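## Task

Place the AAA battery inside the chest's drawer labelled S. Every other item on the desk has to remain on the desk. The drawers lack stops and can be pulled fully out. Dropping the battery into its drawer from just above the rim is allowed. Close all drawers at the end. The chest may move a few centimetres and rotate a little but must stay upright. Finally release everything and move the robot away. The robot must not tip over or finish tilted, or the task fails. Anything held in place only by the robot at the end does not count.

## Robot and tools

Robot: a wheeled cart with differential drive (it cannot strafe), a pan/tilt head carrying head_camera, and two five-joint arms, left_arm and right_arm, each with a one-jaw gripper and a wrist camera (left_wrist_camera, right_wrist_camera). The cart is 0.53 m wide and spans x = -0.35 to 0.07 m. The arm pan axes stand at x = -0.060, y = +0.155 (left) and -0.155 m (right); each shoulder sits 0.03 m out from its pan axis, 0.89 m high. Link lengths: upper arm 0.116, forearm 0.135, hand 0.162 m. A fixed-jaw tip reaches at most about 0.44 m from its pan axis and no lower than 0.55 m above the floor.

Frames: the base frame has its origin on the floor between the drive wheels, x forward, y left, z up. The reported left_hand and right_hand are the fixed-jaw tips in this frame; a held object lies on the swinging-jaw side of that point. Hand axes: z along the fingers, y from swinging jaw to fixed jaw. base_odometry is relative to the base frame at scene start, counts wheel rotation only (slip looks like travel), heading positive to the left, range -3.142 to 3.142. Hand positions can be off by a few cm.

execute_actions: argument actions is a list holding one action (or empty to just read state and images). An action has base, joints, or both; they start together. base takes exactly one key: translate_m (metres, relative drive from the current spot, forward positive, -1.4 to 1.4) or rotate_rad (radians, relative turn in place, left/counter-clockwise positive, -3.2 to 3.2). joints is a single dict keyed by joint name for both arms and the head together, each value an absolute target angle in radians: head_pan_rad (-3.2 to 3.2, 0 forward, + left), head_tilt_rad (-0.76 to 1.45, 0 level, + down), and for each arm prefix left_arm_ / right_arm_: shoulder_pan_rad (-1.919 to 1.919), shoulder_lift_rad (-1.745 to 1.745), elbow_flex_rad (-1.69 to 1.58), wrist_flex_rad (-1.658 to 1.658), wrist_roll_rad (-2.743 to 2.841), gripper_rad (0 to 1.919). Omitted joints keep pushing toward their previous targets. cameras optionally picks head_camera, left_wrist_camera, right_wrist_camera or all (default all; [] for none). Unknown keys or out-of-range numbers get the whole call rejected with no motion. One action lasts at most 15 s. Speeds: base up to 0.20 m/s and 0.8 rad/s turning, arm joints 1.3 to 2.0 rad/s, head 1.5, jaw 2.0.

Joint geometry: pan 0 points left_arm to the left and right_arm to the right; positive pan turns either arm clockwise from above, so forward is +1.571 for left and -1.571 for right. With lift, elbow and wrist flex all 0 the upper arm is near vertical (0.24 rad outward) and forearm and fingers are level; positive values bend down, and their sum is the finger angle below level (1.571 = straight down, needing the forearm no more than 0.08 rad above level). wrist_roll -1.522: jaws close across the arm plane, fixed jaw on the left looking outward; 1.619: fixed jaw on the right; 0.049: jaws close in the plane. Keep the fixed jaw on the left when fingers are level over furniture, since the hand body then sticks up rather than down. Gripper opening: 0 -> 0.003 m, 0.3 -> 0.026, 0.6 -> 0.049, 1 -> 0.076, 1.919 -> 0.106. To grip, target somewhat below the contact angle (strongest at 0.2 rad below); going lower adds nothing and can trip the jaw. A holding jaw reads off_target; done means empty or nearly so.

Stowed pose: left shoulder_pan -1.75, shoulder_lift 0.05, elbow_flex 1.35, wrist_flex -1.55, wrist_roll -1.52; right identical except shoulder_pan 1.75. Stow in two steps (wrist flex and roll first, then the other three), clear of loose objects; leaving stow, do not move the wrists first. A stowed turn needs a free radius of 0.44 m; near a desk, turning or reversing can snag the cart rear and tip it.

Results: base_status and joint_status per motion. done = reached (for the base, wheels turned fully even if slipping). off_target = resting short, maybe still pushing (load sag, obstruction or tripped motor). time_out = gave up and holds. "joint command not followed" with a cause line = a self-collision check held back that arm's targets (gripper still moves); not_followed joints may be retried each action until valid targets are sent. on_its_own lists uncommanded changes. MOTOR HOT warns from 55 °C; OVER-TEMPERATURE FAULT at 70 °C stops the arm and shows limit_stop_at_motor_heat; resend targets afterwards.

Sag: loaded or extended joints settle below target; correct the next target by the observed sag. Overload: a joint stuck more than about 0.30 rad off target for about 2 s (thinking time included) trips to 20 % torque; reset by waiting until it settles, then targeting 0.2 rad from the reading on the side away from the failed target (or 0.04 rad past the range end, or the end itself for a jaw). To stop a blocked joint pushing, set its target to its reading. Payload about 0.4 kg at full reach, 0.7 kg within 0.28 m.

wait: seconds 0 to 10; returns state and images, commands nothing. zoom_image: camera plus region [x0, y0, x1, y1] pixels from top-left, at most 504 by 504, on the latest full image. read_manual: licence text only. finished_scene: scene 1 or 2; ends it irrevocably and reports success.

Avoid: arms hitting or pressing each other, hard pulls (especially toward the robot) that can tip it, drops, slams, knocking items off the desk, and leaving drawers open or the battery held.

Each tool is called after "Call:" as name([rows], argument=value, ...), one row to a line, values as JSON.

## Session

Call:
execute_actions(actions=[])

Scene clock: 0.00 s.
base_odometry: x=+0.000 y=+0.000 heading=+0.000 (m, m, rad; odometry frame)
base_status: not commanded
joint_positions: head_pan_rad=+0.006 head_tilt_rad=-0.001 left_arm_shoulder_pan_rad=-1.740 left_arm_shoulder_lift_rad=+0.032 left_arm_elbow_flex_rad=+1.350 left_arm_wrist_flex_rad=-1.535 left_arm_wrist_roll_rad=-1.522 left_arm_gripper_rad=+1.920 right_arm_shoulder_pan_rad=+1.770 right_arm_shoulder_lift_rad=+0.117 right_arm_elbow_flex_rad=+1.337 right_arm_wrist_flex_rad=-1.501 right_arm_wrist_roll_rad=-1.496 right_arm_gripper_rad=+1.920
joint_status: not commanded
left_hand: x=-0.3063 y=+0.1051 z=+0.8985 quat_wxyz=(-0.064, -0.648, -0.055, +0.757) (m; base frame)
right_hand: x=-0.3092 y=-0.1126 z=+0.8763 quat_wxyz=(-0.081, +0.688, -0.060, -0.719) (m; base frame)
pictures: head_camera, left_wrist_camera, right_wrist_camera
Images, in order (width x height): head_camera 644x476, left_wrist_camera 644x476, right_wrist_camera 644x476.

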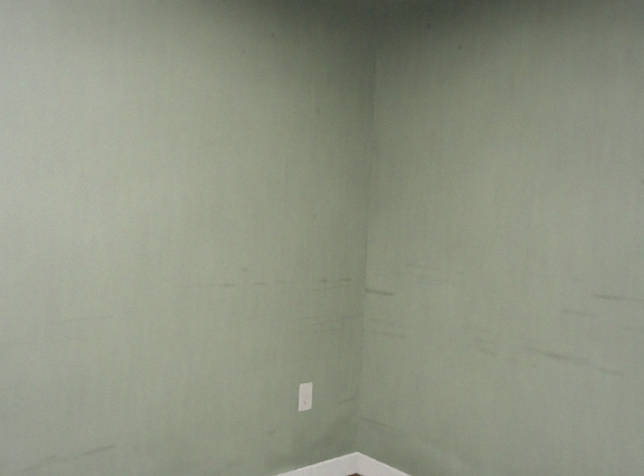

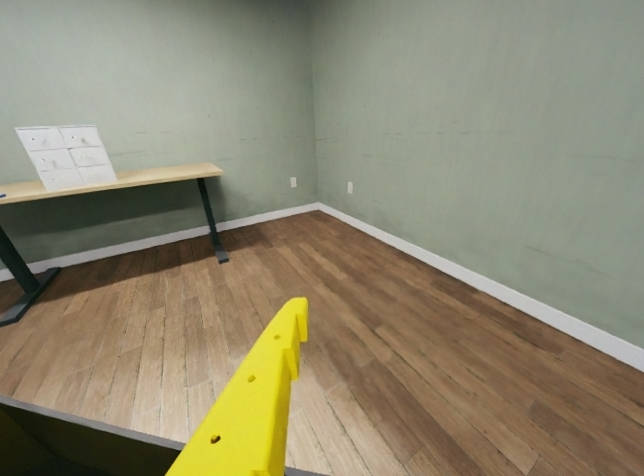

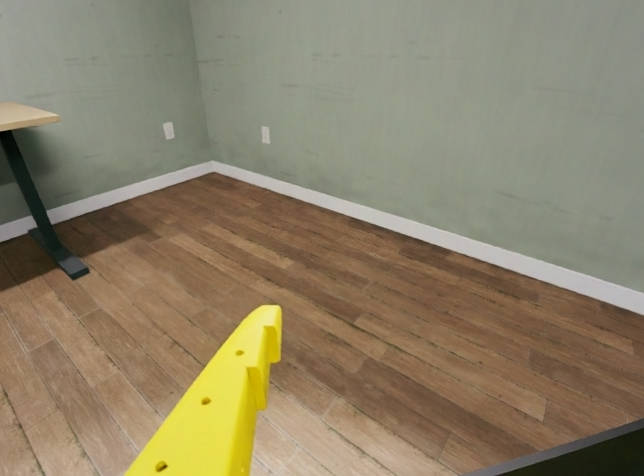

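Call:
execute_actions([
  {"base":{"rotate_rad":-2.3},"joints":{"head_tilt_rad":0.3}},
], cameras=["head_camera"])

Call:
zoom_image(camera="head_camera", region=[150,0,450,200])

Scene clock: 5.57 s.
base_odometry: x=-0.001 y=+0.000 heading=-2.299 (m, m, rad; odometry frame)
base_status: done
joint_positions: head_pan_rad=+0.006 head_tilt_rad=+0.293 left_arm_shoulder_pan_rad=-1.740 left_arm_shoulder_lift_rad=+0.032 left_arm_elbow_flex_rad=+1.350 left_arm_wrist_flex_rad=-1.535 left_arm_wrist_roll_rad=-1.522 left_arm_gripper_rad=+1.920 right_arm_shoulder_pan_rad=+1.770 right_arm_shoulder_lift_rad=+0.117 right_arm_elbow_flex_rad=+1.337 right_arm_wrist_flex_rad=-1.501 right_arm_wrist_roll_rad=-1.496 right_arm_gripper_rad=+1.920
joint_status: all done
left_hand: x=-0.3063 y=+0.1051 z=+0.8985 quat_wxyz=(-0.064, -0.648, -0.055, +0.757) (m; base frame)
right_hand: x=-0.3092 y=-0.1126 z=+0.8763 quat_wxyz=(-0.081, +0.688, -0.060, -0.719) (m; base frame)
pictures: head_camera
Images, in order (width x height): head_camera 644x476.

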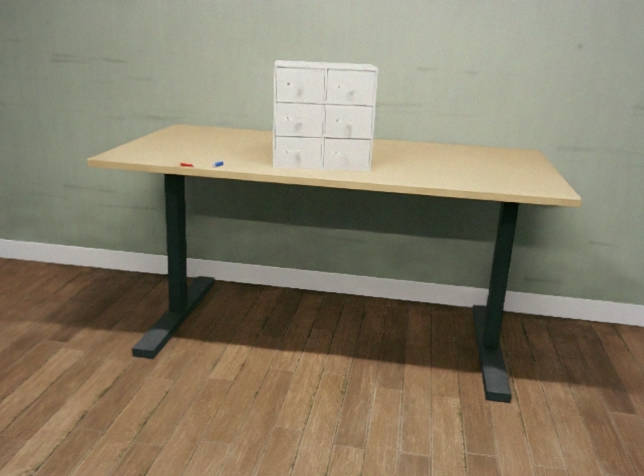

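Region (150, 0, 450, 200) of head_camera's 644x476 image, scaled by 1.680.

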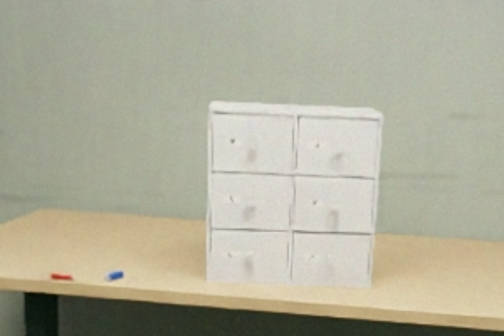

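Call:
execute_actions([
  {"base":{"rotate_rad":0.2},"joints":{"left_arm_shoulder_pan_rad":0,"right_arm_shoulder_pan_rad":0,"left_arm_elbow_flex_rad":0.8,"right_arm_elbow_flex_rad":0.8,"left_arm_shoulder_lift_rad":-0.5,"right_arm_shoulder_lift_rad":-0.5}},
], cameras=[])

Call:
execute_actions([
  {"base":{"translate_m":1.3}},
], cameras=[])

Call:
execute_actions([
  {"base":{"rotate_rad":-0.5},"joints":{"head_tilt_rad":0.55}},
], cameras=["head_camera"])

Scene clock: 12.07 s.
base_odometry: x=+0.000 y=+0.001 heading=-2.100 (m, m, rad; odometry frame)
base_status: done
joint_positions: head_pan_rad=+0.006 head_tilt_rad=+0.293 left_arm_shoulder_pan_rad=-0.006 left_arm_shoulder_lift_rad=-0.475 left_arm_elbow_flex_rad=+0.831 left_arm_wrist_flex_rad=-1.535 left_arm_wrist_roll_rad=-1.522 left_arm_gripper_rad=+1.920 right_arm_shoulder_pan_rad=+0.006 right_arm_shoulder_lift_rad=-0.477 right_arm_elbow_flex_rad=+0.832 right_arm_wrist_flex_rad=-1.501 right_arm_wrist_roll_rad=-1.496 right_arm_gripper_rad=+1.920
joint_status: all done
left_hand: x=-0.0690 y=+0.3486 z=+1.1130 quat_wxyz=(+0.691, -0.138, +0.137, +0.696) (m; base frame)
right_hand: x=-0.0535 y=-0.3535 z=+1.1109 quat_wxyz=(+0.680, +0.148, +0.151, -0.702) (m; base frame)
pictures: none
No camera images: the call's "cameras" was empty. Leave "cameras" out to get every camera's image.

Scene clock: 19.40 s.
base_odometry: x=-0.660 y=-1.119 heading=-2.099 (m, m, rad; odometry frame)
base_status: done
joint_positions: head_pan_rad=+0.006 head_tilt_rad=+0.293 left_arm_shoulder_pan_rad=-0.005 left_arm_shoulder_lift_rad=-0.475 left_arm_elbow_flex_rad=+0.831 left_arm_wrist_flex_rad=-1.535 left_arm_wrist_roll_rad=-1.522 left_arm_gripper_rad=+1.920 right_arm_shoulder_pan_rad=+0.004 right_arm_shoulder_lift_rad=-0.477 right_arm_elbow_flex_rad=+0.832 right_arm_wrist_flex_rad=-1.501 right_arm_wrist_roll_rad=-1.496 right_arm_gripper_rad=+1.920
joint_status: not commanded
left_hand: x=-0.0687 y=+0.3486 z=+1.1130 quat_wxyz=(+0.692, -0.138, +0.137, +0.695) (m; base frame)
right_hand: x=-0.0532 y=-0.3535 z=+1.1109 quat_wxyz=(+0.681, +0.148, +0.151, -0.702) (m; base frame)
pictures: none
No camera images: the call's "cameras" was empty. Leave "cameras" out to get every camera's image.

Scene clock: 20.77 s.
base_odometry: x=-0.659 y=-1.119 heading=-2.599 (m, m, rad; odometry frame)
base_status: done
joint_positions: head_pan_rad=+0.006 head_tilt_rad=+0.544 left_arm_shoulder_pan_rad=-0.005 left_arm_shoulder_lift_rad=-0.475 left_arm_elbow_flex_rad=+0.831 left_arm_wrist_flex_rad=-1.535 left_arm_wrist_roll_rad=-1.522 left_arm_gripper_rad=+1.920 right_arm_shoulder_pan_rad=+0.004 right_arm_shoulder_lift_rad=-0.477 right_arm_elbow_flex_rad=+0.832 right_arm_wrist_flex_rad=-1.501 right_arm_wrist_roll_rad=-1.496 right_arm_gripper_rad=+1.920
joint_status: all done
left_hand: x=-0.0687 y=+0.3486 z=+1.1130 quat_wxyz=(+0.692, -0.138, +0.137, +0.695) (m; base frame)
right_hand: x=-0.0532 y=-0.3535 z=+1.1109 quat_wxyz=(+0.681, +0.148, +0.151, -0.702) (m; base frame)
pictures: head_camera
Images, in order (width x height): head_camera 644x476.

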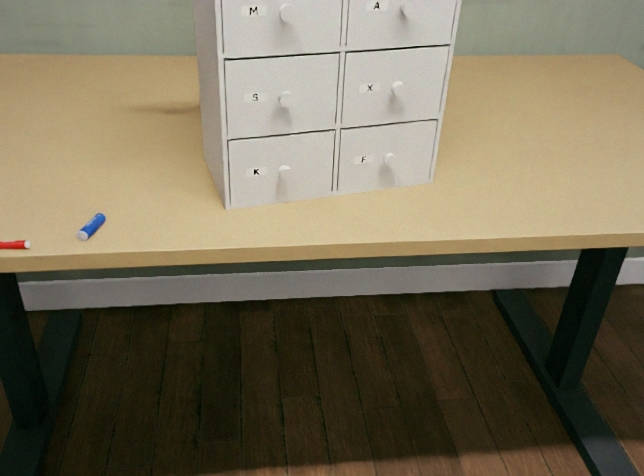

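Call:
execute_actions([
  {"base":{"translate_m":0.53},"joints":{"head_tilt_rad":1.0,"head_pan_rad":0.9,"left_arm_shoulder_pan_rad":0.69,"left_arm_shoulder_lift_rad":0.75,"left_arm_elbow_flex_rad":-0.7,"left_arm_wrist_flex_rad":1.05,"left_arm_wrist_roll_rad":-0.74,"left_arm_gripper_rad":0.45}},
], cameras=["head_camera","left_wrist_camera"])

Scene clock: 34.93 s.
base_odometry: x=-1.114 y=-1.391 heading=-2.601 (m, m, rad; odometry frame)
base_status: done
joint_positions: head_pan_rad=+0.890 head_tilt_rad=+0.995 left_arm_shoulder_pan_rad=+0.687 left_arm_shoulder_lift_rad=+0.777 left_arm_elbow_flex_rad=-0.668 left_arm_wrist_flex_rad=+1.043 left_arm_wrist_roll_rad=-0.749 left_arm_gripper_rad=+0.458 right_arm_shoulder_pan_rad=+0.004 right_arm_shoulder_lift_rad=-0.477 right_arm_elbow_flex_rad=+0.832 right_arm_wrist_flex_rad=-1.501 right_arm_wrist_roll_rad=-1.496 right_arm_gripper_rad=+1.920
joint_status: all done
left_hand: x=+0.1413 y=+0.4088 z=+0.7960 quat_wxyz=(+0.207, -0.721, +0.661, +0.011) (m; base frame)
right_hand: x=-0.0532 y=-0.3535 z=+1.1109 quat_wxyz=(+0.681, +0.148, +0.151, -0.702) (m; base frame)
pictures: head_camera, left_wrist_camera
Images, in order (width x height): head_camera 644x476, left_wrist_camera 644x476.

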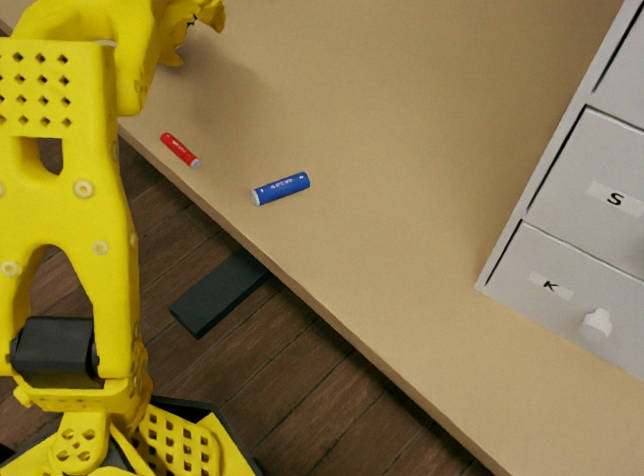

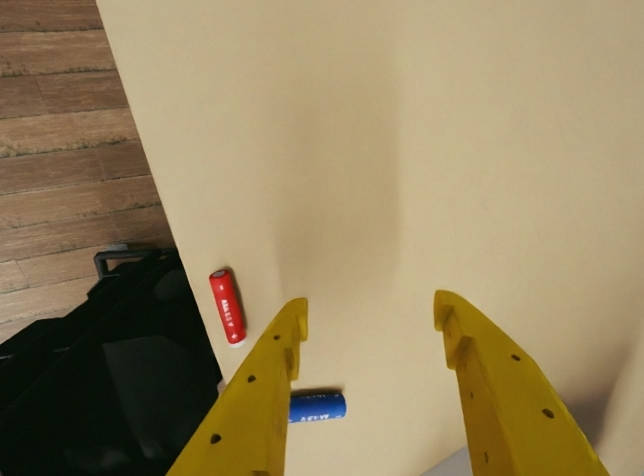

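Call:
execute_actions([
  {"base":{"translate_m":-0.04},"joints":{"left_arm_shoulder_pan_rad":0.76,"left_arm_shoulder_lift_rad":0.86,"left_arm_wrist_flex_rad":1.17,"left_arm_wrist_roll_rad":-0.62}},
], cameras=["head_camera","left_wrist_camera"])

Scene clock: 40.13 s.
base_odometry: x=-1.079 y=-1.370 heading=-2.602 (m, m, rad; odometry frame)
base_status: done
joint_positions: head_pan_rad=+0.890 head_tilt_rad=+0.995 left_arm_shoulder_pan_rad=+0.756 left_arm_shoulder_lift_rad=+0.884 left_arm_elbow_flex_rad=-0.671 left_arm_wrist_flex_rad=+1.163 left_arm_wrist_roll_rad=-0.629 left_arm_gripper_rad=+0.458 right_arm_shoulder_pan_rad=+0.004 right_arm_shoulder_lift_rad=-0.477 right_arm_elbow_flex_rad=+0.832 right_arm_wrist_flex_rad=-1.501 right_arm_wrist_roll_rad=-1.496 right_arm_gripper_rad=+1.920
joint_status: all done
left_hand: x=+0.1376 y=+0.3713 z=+0.7614 quat_wxyz=(+0.097, -0.750, +0.654, -0.004) (m; base frame)
right_hand: x=-0.0532 y=-0.3535 z=+1.1109 quat_wxyz=(+0.681, +0.148, +0.151, -0.702) (m; base frame)
pictures: head_camera, left_wrist_camera
Images, in order (width x height): head_camera 644x476, left_wrist_camera 644x476.

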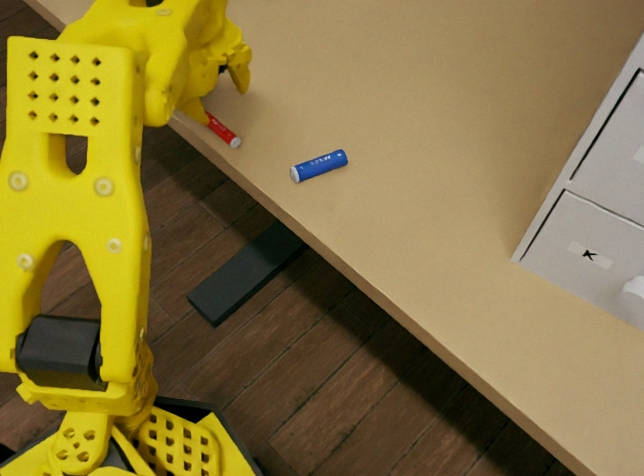

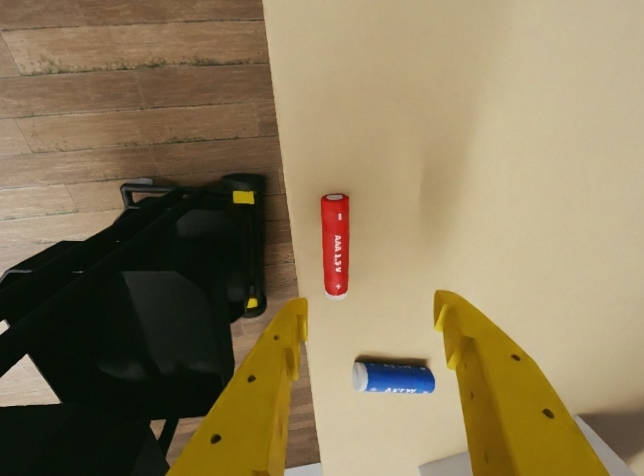

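Call:
execute_actions([
  {"joints":{"left_arm_shoulder_lift_rad":0.98,"left_arm_wrist_flex_rad":1.04}},
], cameras=["head_camera","left_wrist_camera"])

Scene clock: 44.07 s.
base_odometry: x=-1.079 y=-1.370 heading=-2.602 (m, m, rad; odometry frame)
base_status: not commanded
joint_positions: head_pan_rad=+0.890 head_tilt_rad=+0.995 left_arm_shoulder_pan_rad=+0.756 left_arm_shoulder_lift_rad=+1.004 left_arm_elbow_flex_rad=-0.672 left_arm_wrist_flex_rad=+1.051 left_arm_wrist_roll_rad=-0.629 left_arm_gripper_rad=+0.458 right_arm_shoulder_pan_rad=+0.004 right_arm_shoulder_lift_rad=-0.477 right_arm_elbow_flex_rad=+0.832 right_arm_wrist_flex_rad=-1.501 right_arm_wrist_roll_rad=-1.496 right_arm_gripper_rad=+1.920
joint_status: all done
left_hand: x=+0.1379 y=+0.3716 z=+0.7329 quat_wxyz=(+0.094, -0.751, +0.654, -0.004) (m; base frame)
right_hand: x=-0.0532 y=-0.3535 z=+1.1109 quat_wxyz=(+0.681, +0.148, +0.151, -0.702) (m; base frame)
pictures: head_camera, left_wrist_camera
Images, in order (width x height): head_camera 644x476, left_wrist_camera 644x476.

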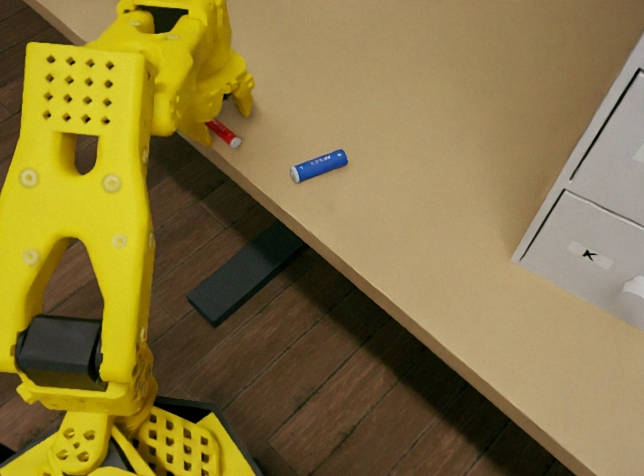

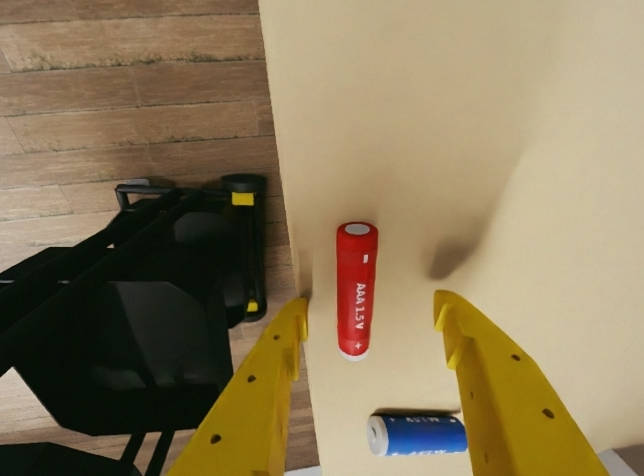

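Call:
execute_actions([
  {"base":{"translate_m":0.007},"joints":{"left_arm_shoulder_lift_rad":1.03,"left_arm_wrist_flex_rad":1.0}},
], cameras=[])

Call:
execute_actions([
  {"joints":{"left_arm_gripper_rad":0}},
], cameras=[])

Call:
execute_actions([
  {"joints":{"left_arm_shoulder_lift_rad":0.2,"head_pan_rad":0,"head_tilt_rad":0.7}},
], cameras=["left_wrist_camera"])

Scene clock: 47.53 s.
base_odometry: x=-1.086 y=-1.374 heading=-2.602 (m, m, rad; odometry frame)
base_status: done
joint_positions: head_pan_rad=+0.890 head_tilt_rad=+0.995 left_arm_shoulder_pan_rad=+0.756 left_arm_shoulder_lift_rad=+1.024 left_arm_elbow_flex_rad=-0.691 left_arm_wrist_flex_rad=+1.016 left_arm_wrist_roll_rad=-0.629 left_arm_gripper_rad=+0.458 right_arm_shoulder_pan_rad=+0.004 right_arm_shoulder_lift_rad=-0.477 right_arm_elbow_flex_rad=+0.832 right_arm_wrist_flex_rad=-1.501 right_arm_wrist_roll_rad=-1.496 right_arm_gripper_rad=+1.920
joint_status: all done
left_hand: x=+0.1421 y=+0.3760 z=+0.7314 quat_wxyz=(+0.110, -0.749, +0.653, -0.004) (m; base frame)
right_hand: x=-0.0532 y=-0.3535 z=+1.1109 quat_wxyz=(+0.681, +0.148, +0.151, -0.702) (m; base frame)
pictures: none
No camera images: the call's "cameras" was empty. Leave "cameras" out to get every camera's image.

Scene clock: 48.30 s.
base_odometry: x=-1.086 y=-1.374 heading=-2.602 (m, m, rad; odometry frame)
base_status: not commanded
joint_positions: head_pan_rad=+0.890 head_tilt_rad=+0.995 left_arm_shoulder_pan_rad=+0.756 left_arm_shoulder_lift_rad=+1.024 left_arm_elbow_flex_rad=-0.691 left_arm_wrist_flex_rad=+1.016 left_arm_wrist_roll_rad=-0.629 left_arm_gripper_rad=+0.101 right_arm_shoulder_pan_rad=+0.004 right_arm_shoulder_lift_rad=-0.477 right_arm_elbow_flex_rad=+0.832 right_arm_wrist_flex_rad=-1.501 right_arm_wrist_roll_rad=-1.496 right_arm_gripper_rad=+1.920
joint_status: left_arm_gripper_rad off_target (ended at +0.101, target +0.000)
left_hand: x=+0.1421 y=+0.3760 z=+0.7314 quat_wxyz=(+0.110, -0.749, +0.653, -0.004) (m; base frame)
right_hand: x=-0.0532 y=-0.3535 z=+1.1109 quat_wxyz=(+0.681, +0.148, +0.151, -0.702) (m; base frame)
pictures: none
No camera images: the call's "cameras" was empty. Leave "cameras" out to get every camera's image.

Scene clock: 49.70 s.
base_odometry: x=-1.086 y=-1.374 heading=-2.602 (m, m, rad; odometry frame)
base_status: not commanded
joint_positions: head_pan_rad=+0.010 head_tilt_rad=+0.714 left_arm_shoulder_pan_rad=+0.756 left_arm_shoulder_lift_rad=+0.252 left_arm_elbow_flex_rad=-0.691 left_arm_wrist_flex_rad=+1.013 left_arm_wrist_roll_rad=-0.629 left_arm_gripper_rad=+0.101 right_arm_shoulder_pan_rad=+0.004 right_arm_shoulder_lift_rad=-0.477 right_arm_elbow_flex_rad=+0.832 right_arm_wrist_flex_rad=-1.501 right_arm_wrist_roll_rad=-1.496 right_arm_gripper_rad=+1.920
joint_status: all done
left_hand: x=+0.1678 y=+0.4033 z=+0.9654 quat_wxyz=(+0.477, -0.662, +0.577, -0.019) (m; base frame)
right_hand: x=-0.0532 y=-0.3535 z=+1.1109 quat_wxyz=(+0.681, +0.148, +0.151, -0.702) (m; base frame)
pictures: left_wrist_camera
Images, in order (width x height): left_wrist_camera 644x476.

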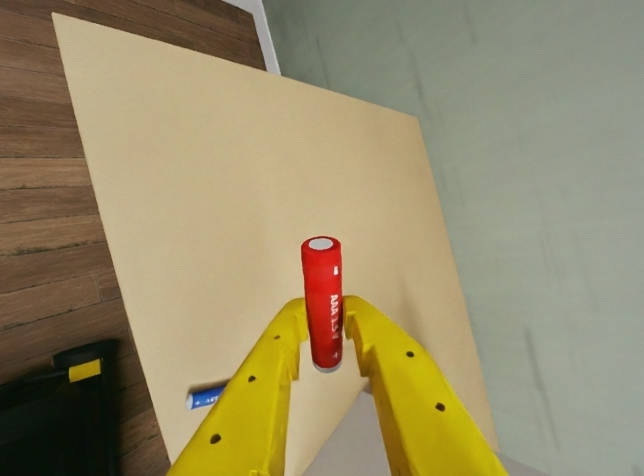

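Call:
execute_actions([
  {"base":{"translate_m":-0.2},"joints":{"right_arm_shoulder_pan_rad":-1.5,"right_arm_shoulder_lift_rad":0.58,"right_arm_elbow_flex_rad":0.2,"right_arm_wrist_flex_rad":-0.8,"right_arm_wrist_roll_rad":-1.52,"right_arm_gripper_rad":0.6}},
], cameras=[])

Call:
execute_actions([
  {"base":{"rotate_rad":0.27},"joints":{"right_arm_shoulder_pan_rad":-1.75}},
], cameras=["head_camera","right_wrist_camera"])

Scene clock: 56.10 s.
base_odometry: x=-0.914 y=-1.271 heading=-2.602 (m, m, rad; odometry frame)
base_status: done
joint_positions: head_pan_rad=+0.010 head_tilt_rad=+0.714 left_arm_shoulder_pan_rad=+0.756 left_arm_shoulder_lift_rad=+0.252 left_arm_elbow_flex_rad=-0.691 left_arm_wrist_flex_rad=+1.013 left_arm_wrist_roll_rad=-0.629 left_arm_gripper_rad=+0.101 right_arm_shoulder_pan_rad=-1.494 right_arm_shoulder_lift_rad=+0.596 right_arm_elbow_flex_rad=+0.232 right_arm_wrist_flex_rad=-0.800 right_arm_wrist_roll_rad=-1.512 right_arm_gripper_rad=+0.607
joint_status: all done
left_hand: x=+0.1678 y=+0.4033 z=+0.9654 quat_wxyz=(+0.477, -0.662, +0.577, -0.019) (m; base frame)
right_hand: x=+0.3118 y=-0.1758 z=+0.8709 quat_wxyz=(+0.697, +0.024, +0.716, -0.030) (m; base frame)
pictures: none
No camera images: the call's "cameras" was empty. Leave "cameras" out to get every camera's image.

Scene clock: 57.13 s.
base_odometry: x=-0.914 y=-1.271 heading=-2.333 (m, m, rad; odometry frame)
base_status: done
joint_positions: head_pan_rad=+0.010 head_tilt_rad=+0.714 left_arm_shoulder_pan_rad=+0.758 left_arm_shoulder_lift_rad=+0.252 left_arm_elbow_flex_rad=-0.691 left_arm_wrist_flex_rad=+1.013 left_arm_wrist_roll_rad=-0.629 left_arm_gripper_rad=+0.101 right_arm_shoulder_pan_rad=-1.746 right_arm_shoulder_lift_rad=+0.596 right_arm_elbow_flex_rad=+0.231 right_arm_wrist_flex_rad=-0.800 right_arm_wrist_roll_rad=-1.512 right_arm_gripper_rad=+0.607
joint_status: all done
left_hand: x=+0.1682 y=+0.4029 z=+0.9654 quat_wxyz=(+0.477, -0.662, +0.578, -0.019) (m; base frame)
right_hand: x=+0.3054 y=-0.0825 z=+0.8713 quat_wxyz=(+0.695, -0.066, +0.713, +0.057) (m; base frame)
pictures: head_camera, right_wrist_camera
Images, in order (width x height): head_camera 644x476, right_wrist_camera 644x476.

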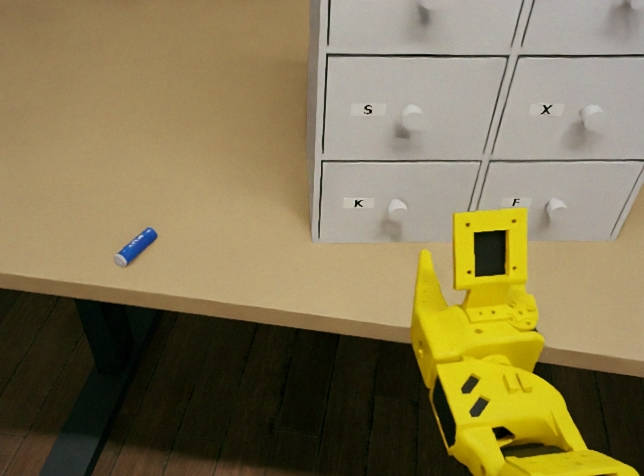

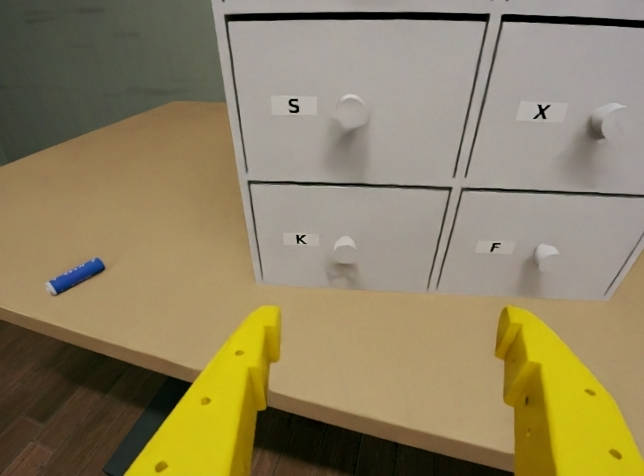

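Call:
execute_actions([
  {"base":{"translate_m":0.12},"joints":{"right_arm_shoulder_pan_rad":-1.79}},
], cameras=["head_camera","right_wrist_camera"])

Scene clock: 61.50 s.
base_odometry: x=-0.997 y=-1.358 heading=-2.330 (m, m, rad; odometry frame)
base_status: done
joint_positions: head_pan_rad=+0.010 head_tilt_rad=+0.714 left_arm_shoulder_pan_rad=+0.758 left_arm_shoulder_lift_rad=+0.252 left_arm_elbow_flex_rad=-0.691 left_arm_wrist_flex_rad=+1.013 left_arm_wrist_roll_rad=-0.629 left_arm_gripper_rad=+0.101 right_arm_shoulder_pan_rad=-1.784 right_arm_shoulder_lift_rad=+0.596 right_arm_elbow_flex_rad=+0.231 right_arm_wrist_flex_rad=-0.800 right_arm_wrist_roll_rad=-1.512 right_arm_gripper_rad=+0.607
joint_status: all done
left_hand: x=+0.1682 y=+0.4029 z=+0.9654 quat_wxyz=(+0.477, -0.662, +0.578, -0.019) (m; base frame)
right_hand: x=+0.3024 y=-0.0686 z=+0.8713 quat_wxyz=(+0.694, -0.080, +0.712, +0.071) (m; base frame)
pictures: head_camera, right_wrist_camera
Images, in order (width x height): head_camera 644x476, right_wrist_camera 644x476.

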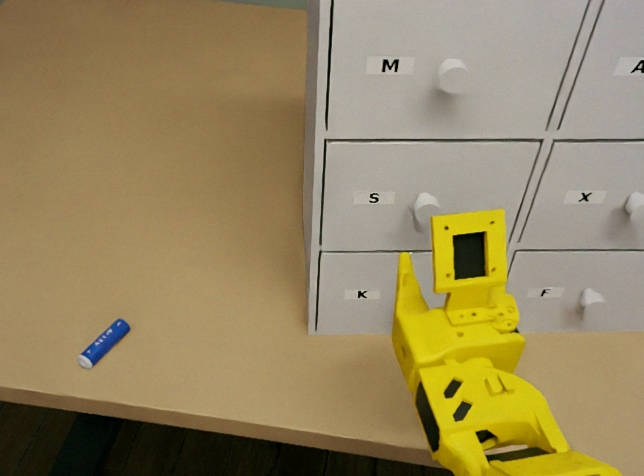

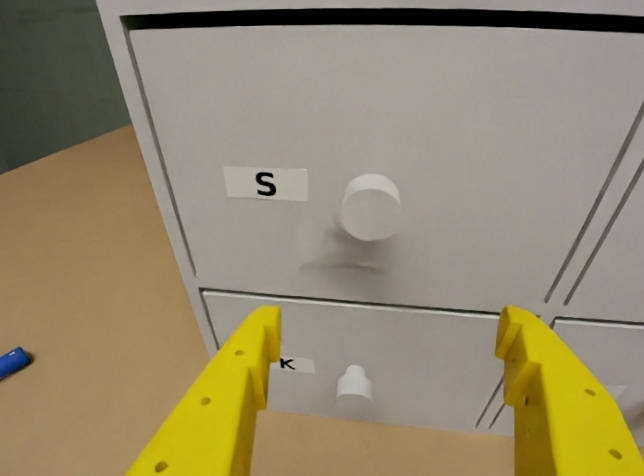

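Call:
execute_actions([
  {"base":{"translate_m":0.048},"joints":{"right_arm_shoulder_pan_rad":-1.77}},
], cameras=["right_wrist_camera"])

Scene clock: 64.17 s.
base_odometry: x=-1.030 y=-1.393 heading=-2.329 (m, m, rad; odometry frame)
base_status: done
joint_positions: head_pan_rad=+0.010 head_tilt_rad=+0.714 left_arm_shoulder_pan_rad=+0.758 left_arm_shoulder_lift_rad=+0.252 left_arm_elbow_flex_rad=-0.691 left_arm_wrist_flex_rad=+1.013 left_arm_wrist_roll_rad=-0.629 left_arm_gripper_rad=+0.101 right_arm_shoulder_pan_rad=-1.777 right_arm_shoulder_lift_rad=+0.597 right_arm_elbow_flex_rad=+0.231 right_arm_wrist_flex_rad=-0.800 right_arm_wrist_roll_rad=-1.512 right_arm_gripper_rad=+0.607
joint_status: all done
left_hand: x=+0.1682 y=+0.4029 z=+0.9654 quat_wxyz=(+0.477, -0.662, +0.578, -0.019) (m; base frame)
right_hand: x=+0.3030 y=-0.0714 z=+0.8708 quat_wxyz=(+0.694, -0.077, +0.713, +0.068) (m; base frame)
pictures: right_wrist_camera
Images, in order (width x height): right_wrist_camera 644x476.

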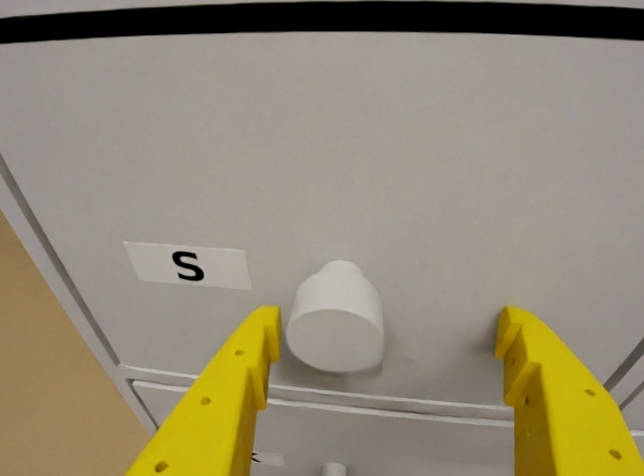

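Call:
execute_actions([
  {"base":{"translate_m":0.004},"joints":{"right_arm_gripper_rad":0.05}},
], cameras=[])

Call:
execute_actions([
  {"base":{"translate_m":-0.08},"joints":{"left_arm_shoulder_pan_rad":1.5,"left_arm_wrist_roll_rad":0.3}},
], cameras=["head_camera"])

Call:
execute_actions([
  {"joints":{"right_arm_gripper_rad":0.6}},
], cameras=[])

Call:
execute_actions([
  {"base":{"translate_m":-0.05}},
], cameras=[])

Call:
execute_actions([
  {"base":{"rotate_rad":-0.4},"joints":{"right_arm_shoulder_pan_rad":-0.8,"head_pan_rad":0.3}},
], cameras=["head_camera","left_wrist_camera"])

Scene clock: 70.03 s.
base_odometry: x=-1.032 y=-1.395 heading=-2.329 (m, m, rad; odometry frame)
base_status: done
joint_positions: head_pan_rad=+0.010 head_tilt_rad=+0.714 left_arm_shoulder_pan_rad=+0.758 left_arm_shoulder_lift_rad=+0.252 left_arm_elbow_flex_rad=-0.691 left_arm_wrist_flex_rad=+1.013 left_arm_wrist_roll_rad=-0.629 left_arm_gripper_rad=+0.101 right_arm_shoulder_pan_rad=-1.770 right_arm_shoulder_lift_rad=+0.608 right_arm_elbow_flex_rad=+0.234 right_arm_wrist_flex_rad=-0.798 right_arm_wrist_roll_rad=-1.512 right_arm_gripper_rad=+0.062
joint_status: all done
left_hand: x=+0.1682 y=+0.4029 z=+0.9654 quat_wxyz=(+0.477, -0.662, +0.578, -0.019) (m; base frame)
right_hand: x=+0.3029 y=-0.0737 z=+0.8661 quat_wxyz=(+0.689, -0.076, +0.718, +0.065) (m; base frame)
pictures: none
No camera images: the call's "cameras" was empty. Leave "cameras" out to get every camera's image.

Scene clock: 71.50 s.
base_odometry: x=-0.977 y=-1.337 heading=-2.329 (m, m, rad; odometry frame)
base_status: done
joint_positions: head_pan_rad=+0.010 head_tilt_rad=+0.714 left_arm_shoulder_pan_rad=+1.494 left_arm_shoulder_lift_rad=+0.252 left_arm_elbow_flex_rad=-0.691 left_arm_wrist_flex_rad=+1.013 left_arm_wrist_roll_rad=+0.291 left_arm_gripper_rad=+0.101 right_arm_shoulder_pan_rad=-1.769 right_arm_shoulder_lift_rad=+0.608 right_arm_elbow_flex_rad=+0.231 right_arm_wrist_flex_rad=-0.798 right_arm_wrist_roll_rad=-1.512 right_arm_gripper_rad=+0.057
joint_status: all done
left_hand: x=+0.2754 y=+0.1786 z=+0.9643 quat_wxyz=(+0.309, -0.712, +0.514, -0.365) (m; base frame)
right_hand: x=+0.3033 y=-0.0742 z=+0.8669 quat_wxyz=(+0.690, -0.075, +0.717, +0.065) (m; base frame)
pictures: head_camera
Images, in order (width x height): head_camera 644x476.

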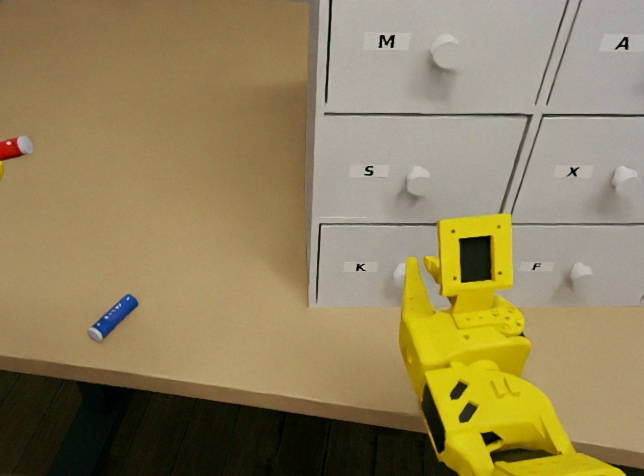

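Scene clock: 72.30 s.
base_odometry: x=-0.977 y=-1.337 heading=-2.329 (m, m, rad; odometry frame)
base_status: not commanded
joint_positions: head_pan_rad=+0.010 head_tilt_rad=+0.714 left_arm_shoulder_pan_rad=+1.494 left_arm_shoulder_lift_rad=+0.252 left_arm_elbow_flex_rad=-0.691 left_arm_wrist_flex_rad=+1.013 left_arm_wrist_roll_rad=+0.291 left_arm_gripper_rad=+0.101 right_arm_shoulder_pan_rad=-1.769 right_arm_shoulder_lift_rad=+0.608 right_arm_elbow_flex_rad=+0.231 right_arm_wrist_flex_rad=-0.798 right_arm_wrist_roll_rad=-1.512 right_arm_gripper_rad=+0.591
joint_status: all done
left_hand: x=+0.2754 y=+0.1786 z=+0.9643 quat_wxyz=(+0.309, -0.712, +0.514, -0.365) (m; base frame)
right_hand: x=+0.3033 y=-0.0742 z=+0.8669 quat_wxyz=(+0.690, -0.075, +0.717, +0.065) (m; base frame)
pictures: none
No camera images: the call's "cameras" was empty. Leave "cameras" out to get every camera's image.

Scene clock: 73.27 s.
base_odometry: x=-0.942 y=-1.301 heading=-2.329 (m, m, rad; odometry frame)
base_status: done
joint_positions: head_pan_rad=+0.010 head_tilt_rad=+0.714 left_arm_shoulder_pan_rad=+1.495 left_arm_shoulder_lift_rad=+0.251 left_arm_elbow_flex_rad=-0.691 left_arm_wrist_flex_rad=+1.013 left_arm_wrist_roll_rad=+0.291 left_arm_gripper_rad=+0.101 right_arm_shoulder_pan_rad=-1.769 right_arm_shoulder_lift_rad=+0.608 right_arm_elbow_flex_rad=+0.231 right_arm_wrist_flex_rad=-0.798 right_arm_wrist_roll_rad=-1.512 right_arm_gripper_rad=+0.593
joint_status: not commanded
left_hand: x=+0.2753 y=+0.1780 z=+0.9648 quat_wxyz=(+0.309, -0.711, +0.515, -0.365) (m; base frame)
right_hand: x=+0.3033 y=-0.0742 z=+0.8669 quat_wxyz=(+0.690, -0.075, +0.717, +0.065) (m; base frame)
pictures: none
No camera images: the call's "cameras" was empty. Leave "cameras" out to get every camera's image.

Scene clock: 74.70 s.
base_odometry: x=-0.942 y=-1.301 heading=-2.729 (m, m, rad; odometry frame)
base_status: done
joint_positions: head_pan_rad=+0.290 head_tilt_rad=+0.714 left_arm_shoulder_pan_rad=+1.495 left_arm_shoulder_lift_rad=+0.251 left_arm_elbow_flex_rad=-0.691 left_arm_wrist_flex_rad=+1.013 left_arm_wrist_roll_rad=+0.291 left_arm_gripper_rad=+0.101 right_arm_shoulder_pan_rad=-0.807 right_arm_shoulder_lift_rad=+0.608 right_arm_elbow_flex_rad=+0.229 right_arm_wrist_flex_rad=-0.798 right_arm_wrist_roll_rad=-1.512 right_arm_gripper_rad=+0.593
joint_status: all done
left_hand: x=+0.2753 y=+0.1780 z=+0.9648 quat_wxyz=(+0.309, -0.711, +0.515, -0.365) (m; base frame)
right_hand: x=+0.2142 y=-0.4069 z=+0.8672 quat_wxyz=(+0.642, +0.265, +0.670, -0.262) (m; base frame)
pictures: head_camera, left_wrist_camera
Images, in order (width x height): head_camera 644x476, left_wrist_camera 644x476.

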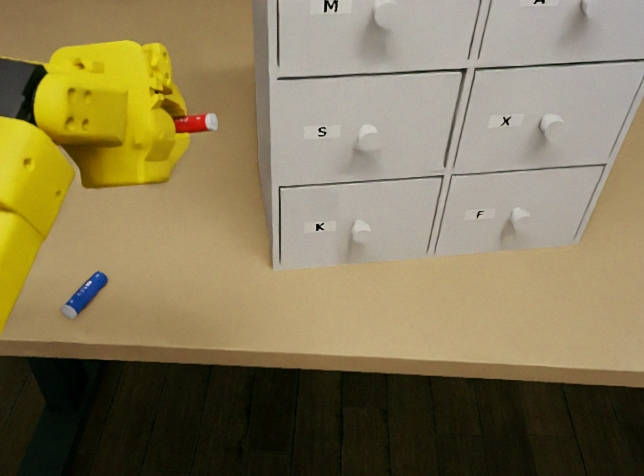

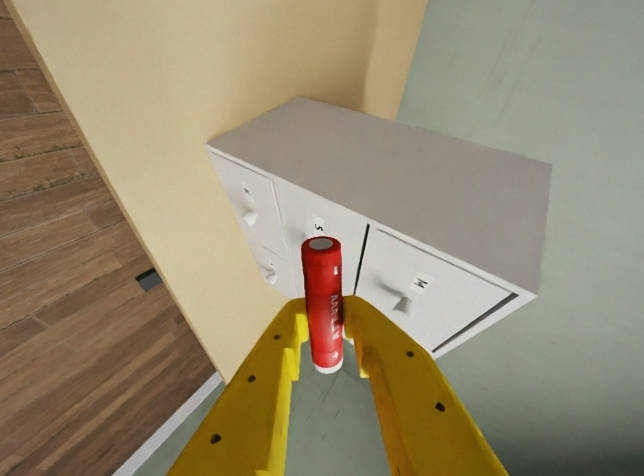

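Slipped under the knob; retry higher.

Call:
execute_actions([
  {"base":{"rotate_rad":0.4},"joints":{"right_arm_shoulder_pan_rad":-1.79,"right_arm_shoulder_lift_rad":0.5,"right_arm_wrist_flex_rad":-0.78,"head_pan_rad":0,"left_arm_shoulder_pan_rad":1.2}},
], cameras=[])

Call:
execute_actions([
  {"base":{"translate_m":0.137}},
], cameras=["right_wrist_camera"])

Call:
execute_actions([
  {"joints":{"right_arm_gripper_rad":0.0}},
], cameras=["right_wrist_camera"])

Call:
execute_actions([
  {"base":{"translate_m":-0.08}},
], cameras=["head_camera"])

Scene clock: 80.20 s.
base_odometry: x=-0.942 y=-1.301 heading=-2.333 (m, m, rad; odometry frame)
base_status: done
joint_positions: head_pan_rad=+0.010 head_tilt_rad=+0.714 left_arm_shoulder_pan_rad=+1.204 left_arm_shoulder_lift_rad=+0.251 left_arm_elbow_flex_rad=-0.691 left_arm_wrist_flex_rad=+1.013 left_arm_wrist_roll_rad=+0.291 left_arm_gripper_rad=+0.101 right_arm_shoulder_pan_rad=-1.784 right_arm_shoulder_lift_rad=+0.551 right_arm_elbow_flex_rad=+0.229 right_arm_wrist_flex_rad=-0.781 right_arm_wrist_roll_rad=-1.512 right_arm_gripper_rad=+0.593
joint_status: all done
left_hand: x=+0.2545 y=+0.2734 z=+0.9648 quat_wxyz=(+0.359, -0.779, +0.406, -0.317) (m; base frame)
right_hand: x=+0.3032 y=-0.0684 z=+0.8840 quat_wxyz=(+0.704, -0.079, +0.702, +0.072) (m; base frame)
pictures: none
No camera images: the call's "cameras" was empty. Leave "cameras" out to get every camera's image.

Scene clock: 81.60 s.
base_odometry: x=-1.035 y=-1.400 heading=-2.330 (m, m, rad; odometry frame)
base_status: done
joint_positions: head_pan_rad=+0.010 head_tilt_rad=+0.714 left_arm_shoulder_pan_rad=+1.204 left_arm_shoulder_lift_rad=+0.251 left_arm_elbow_flex_rad=-0.691 left_arm_wrist_flex_rad=+1.013 left_arm_wrist_roll_rad=+0.291 left_arm_gripper_rad=+0.101 right_arm_shoulder_pan_rad=-1.789 right_arm_shoulder_lift_rad=+0.550 right_arm_elbow_flex_rad=+0.237 right_arm_wrist_flex_rad=-0.781 right_arm_wrist_roll_rad=-1.512 right_arm_gripper_rad=+0.597
joint_status: not commanded
left_hand: x=+0.2545 y=+0.2734 z=+0.9648 quat_wxyz=(+0.359, -0.779, +0.406, -0.317) (m; base frame)
right_hand: x=+0.3021 y=-0.0669 z=+0.8825 quat_wxyz=(+0.702, -0.081, +0.704, +0.073) (m; base frame)
pictures: right_wrist_camera
Images, in order (width x height): right_wrist_camera 644x476.

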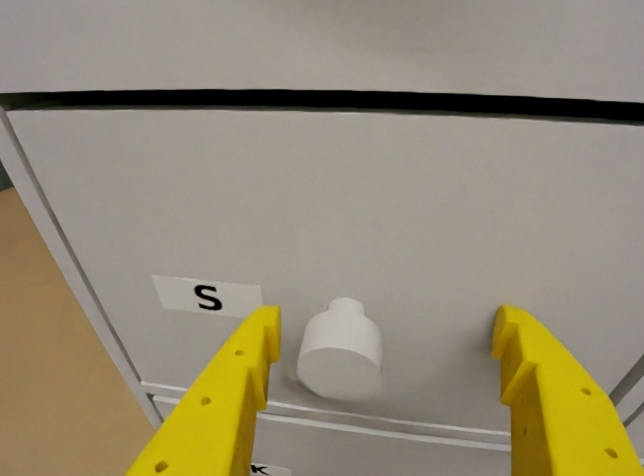

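Scene clock: 82.43 s.
base_odometry: x=-1.036 y=-1.400 heading=-2.330 (m, m, rad; odometry frame)
base_status: not commanded
joint_positions: head_pan_rad=+0.010 head_tilt_rad=+0.714 left_arm_shoulder_pan_rad=+1.204 left_arm_shoulder_lift_rad=+0.251 left_arm_elbow_flex_rad=-0.691 left_arm_wrist_flex_rad=+1.013 left_arm_wrist_roll_rad=+0.291 left_arm_gripper_rad=+0.101 right_arm_shoulder_pan_rad=-1.781 right_arm_shoulder_lift_rad=+0.548 right_arm_elbow_flex_rad=+0.232 right_arm_wrist_flex_rad=-0.780 right_arm_wrist_roll_rad=-1.515 right_arm_gripper_rad=+0.125
joint_status: right_arm_gripper_rad off_target (ended at +0.125, target +0.000)
left_hand: x=+0.2545 y=+0.2734 z=+0.9648 quat_wxyz=(+0.359, -0.779, +0.406, -0.317) (m; base frame)
right_hand: x=+0.3032 y=-0.0696 z=+0.8840 quat_wxyz=(+0.703, -0.077, +0.703, +0.072) (m; base frame)
pictures: right_wrist_camera
Images, in order (width x height): right_wrist_camera 644x476.

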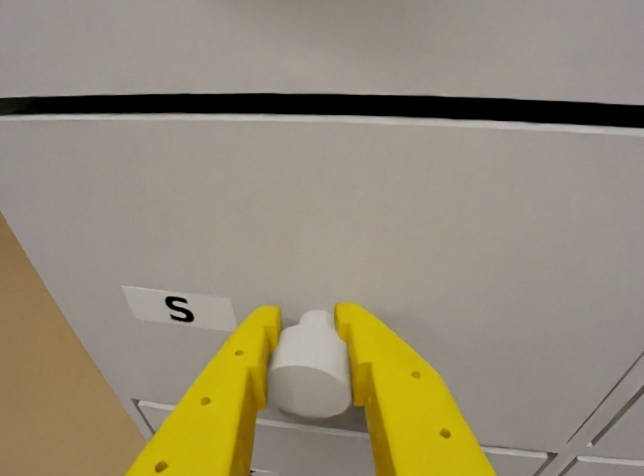

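Scene clock: 83.60 s.
base_odometry: x=-0.981 y=-1.342 heading=-2.328 (m, m, rad; odometry frame)
base_status: done
joint_positions: head_pan_rad=+0.010 head_tilt_rad=+0.714 left_arm_shoulder_pan_rad=+1.204 left_arm_shoulder_lift_rad=+0.251 left_arm_elbow_flex_rad=-0.691 left_arm_wrist_flex_rad=+1.013 left_arm_wrist_roll_rad=+0.291 left_arm_gripper_rad=+0.101 right_arm_shoulder_pan_rad=-1.778 right_arm_shoulder_lift_rad=+0.548 right_arm_elbow_flex_rad=+0.229 right_arm_wrist_flex_rad=-0.780 right_arm_wrist_roll_rad=-1.515 right_arm_gripper_rad=+0.123
joint_status: not commanded
left_hand: x=+0.2545 y=+0.2734 z=+0.9648 quat_wxyz=(+0.359, -0.779, +0.406, -0.317) (m; base frame)
right_hand: x=+0.3037 y=-0.0706 z=+0.8848 quat_wxyz=(+0.705, -0.076, +0.702, +0.071) (m; base frame)
pictures: head_camera
Images, in order (width x height): head_camera 644x476.

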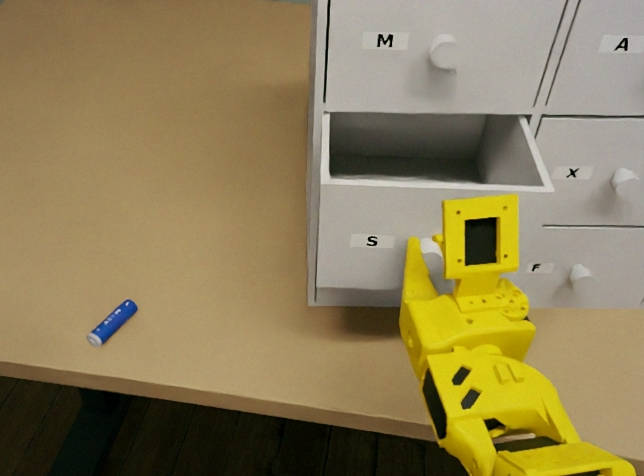

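Call:
execute_actions([
  {"joints":{"right_arm_gripper_rad":0.6}},
], cameras=[])

Call:
execute_actions([
  {"base":{"translate_m":-0.07},"joints":{"left_arm_shoulder_pan_rad":1.6,"left_arm_shoulder_lift_rad":0.0,"left_arm_wrist_flex_rad":1.45}},
], cameras=[])

Call:
execute_actions([
  {"base":{"rotate_rad":-0.4},"joints":{"right_arm_shoulder_pan_rad":-0.8,"head_pan_rad":0.3}},
], cameras=[])

Call:
execute_actions([
  {"base":{"translate_m":0.12},"joints":{"left_arm_shoulder_pan_rad":1.7}},
], cameras=["head_camera","left_wrist_camera"])

Scene clock: 89.90 s.
base_odometry: x=-0.981 y=-1.342 heading=-2.328 (m, m, rad; odometry frame)
base_status: not commanded
joint_positions: head_pan_rad=+0.010 head_tilt_rad=+0.714 left_arm_shoulder_pan_rad=+1.204 left_arm_shoulder_lift_rad=+0.251 left_arm_elbow_flex_rad=-0.691 left_arm_wrist_flex_rad=+1.013 left_arm_wrist_roll_rad=+0.291 left_arm_gripper_rad=+0.101 right_arm_shoulder_pan_rad=-1.795 right_arm_shoulder_lift_rad=+0.548 right_arm_elbow_flex_rad=+0.229 right_arm_wrist_flex_rad=-0.780 right_arm_wrist_roll_rad=-1.515 right_arm_gripper_rad=+0.591
joint_status: all done
left_hand: x=+0.2545 y=+0.2734 z=+0.9648 quat_wxyz=(+0.359, -0.779, +0.406, -0.317) (m; base frame)
right_hand: x=+0.3023 y=-0.0645 z=+0.8848 quat_wxyz=(+0.704, -0.082, +0.701, +0.077) (m; base frame)
pictures: none
No camera images: the call's "cameras" was empty. Leave "cameras" out to get every camera's image.

Scene clock: 91.10 s.
base_odometry: x=-0.933 y=-1.292 heading=-2.326 (m, m, rad; odometry frame)
base_status: done
joint_positions: head_pan_rad=+0.010 head_tilt_rad=+0.714 left_arm_shoulder_pan_rad=+1.594 left_arm_shoulder_lift_rad=+0.041 left_arm_elbow_flex_rad=-0.689 left_arm_wrist_flex_rad=+1.445 left_arm_wrist_roll_rad=+0.291 left_arm_gripper_rad=+0.101 right_arm_shoulder_pan_rad=-1.795 right_arm_shoulder_lift_rad=+0.548 right_arm_elbow_flex_rad=+0.229 right_arm_wrist_flex_rad=-0.780 right_arm_wrist_roll_rad=-1.515 right_arm_gripper_rad=+0.593
joint_status: all done
left_hand: x=+0.2140 y=+0.1465 z=+0.9708 quat_wxyz=(+0.229, -0.723, +0.579, -0.300) (m; base frame)
right_hand: x=+0.3023 y=-0.0645 z=+0.8848 quat_wxyz=(+0.704, -0.082, +0.701, +0.077) (m; base frame)
pictures: none
No camera images: the call's "cameras" was empty. Leave "cameras" out to get every camera's image.

Scene clock: 92.53 s.
base_odometry: x=-0.932 y=-1.291 heading=-2.725 (m, m, rad; odometry frame)
base_status: done
joint_positions: head_pan_rad=+0.290 head_tilt_rad=+0.714 left_arm_shoulder_pan_rad=+1.594 left_arm_shoulder_lift_rad=+0.041 left_arm_elbow_flex_rad=-0.689 left_arm_wrist_flex_rad=+1.445 left_arm_wrist_roll_rad=+0.291 left_arm_gripper_rad=+0.101 right_arm_shoulder_pan_rad=-0.806 right_arm_shoulder_lift_rad=+0.548 right_arm_elbow_flex_rad=+0.229 right_arm_wrist_flex_rad=-0.780 right_arm_wrist_roll_rad=-1.515 right_arm_gripper_rad=+0.593
joint_status: all done
left_hand: x=+0.2140 y=+0.1465 z=+0.9708 quat_wxyz=(+0.229, -0.723, +0.579, -0.300) (m; base frame)
right_hand: x=+0.2146 y=-0.4080 z=+0.8848 quat_wxyz=(+0.656, +0.261, +0.656, -0.267) (m; base frame)
pictures: none
No camera images: the call's "cameras" was empty. Leave "cameras" out to get every camera's image.

Scene clock: 93.97 s.
base_odometry: x=-1.042 y=-1.340 heading=-2.728 (m, m, rad; odometry frame)
base_status: done
joint_positions: head_pan_rad=+0.290 head_tilt_rad=+0.714 left_arm_shoulder_pan_rad=+1.695 left_arm_shoulder_lift_rad=+0.039 left_arm_elbow_flex_rad=-0.689 left_arm_wrist_flex_rad=+1.447 left_arm_wrist_roll_rad=+0.291 left_arm_gripper_rad=+0.101 right_arm_shoulder_pan_rad=-0.804 right_arm_shoulder_lift_rad=+0.548 right_arm_elbow_flex_rad=+0.229 right_arm_wrist_flex_rad=-0.780 right_arm_wrist_roll_rad=-1.515 right_arm_gripper_rad=+0.593
joint_status: all done
left_hand: x=+0.2114 y=+0.1189 z=+0.9710 quat_wxyz=(+0.214, -0.693, +0.615, -0.311) (m; base frame)
right_hand: x=+0.2142 y=-0.4085 z=+0.8848 quat_wxyz=(+0.656, +0.262, +0.656, -0.267) (m; base frame)
pictures: head_camera, left_wrist_camera
Images, in order (width x height): head_camera 644x476, left_wrist_camera 644x476.

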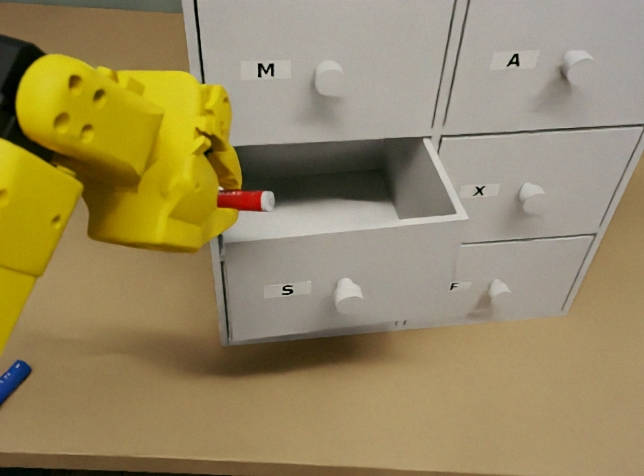

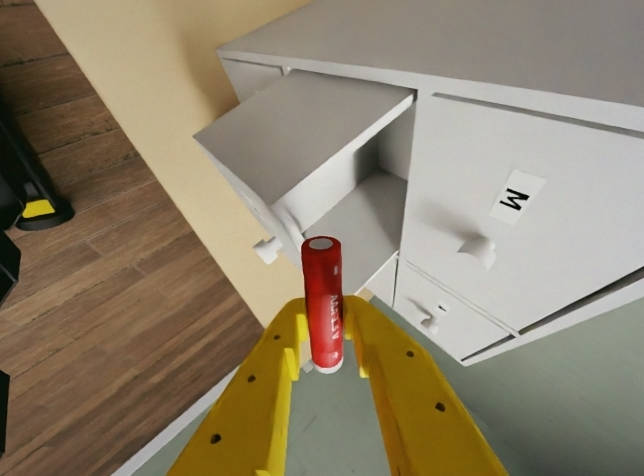

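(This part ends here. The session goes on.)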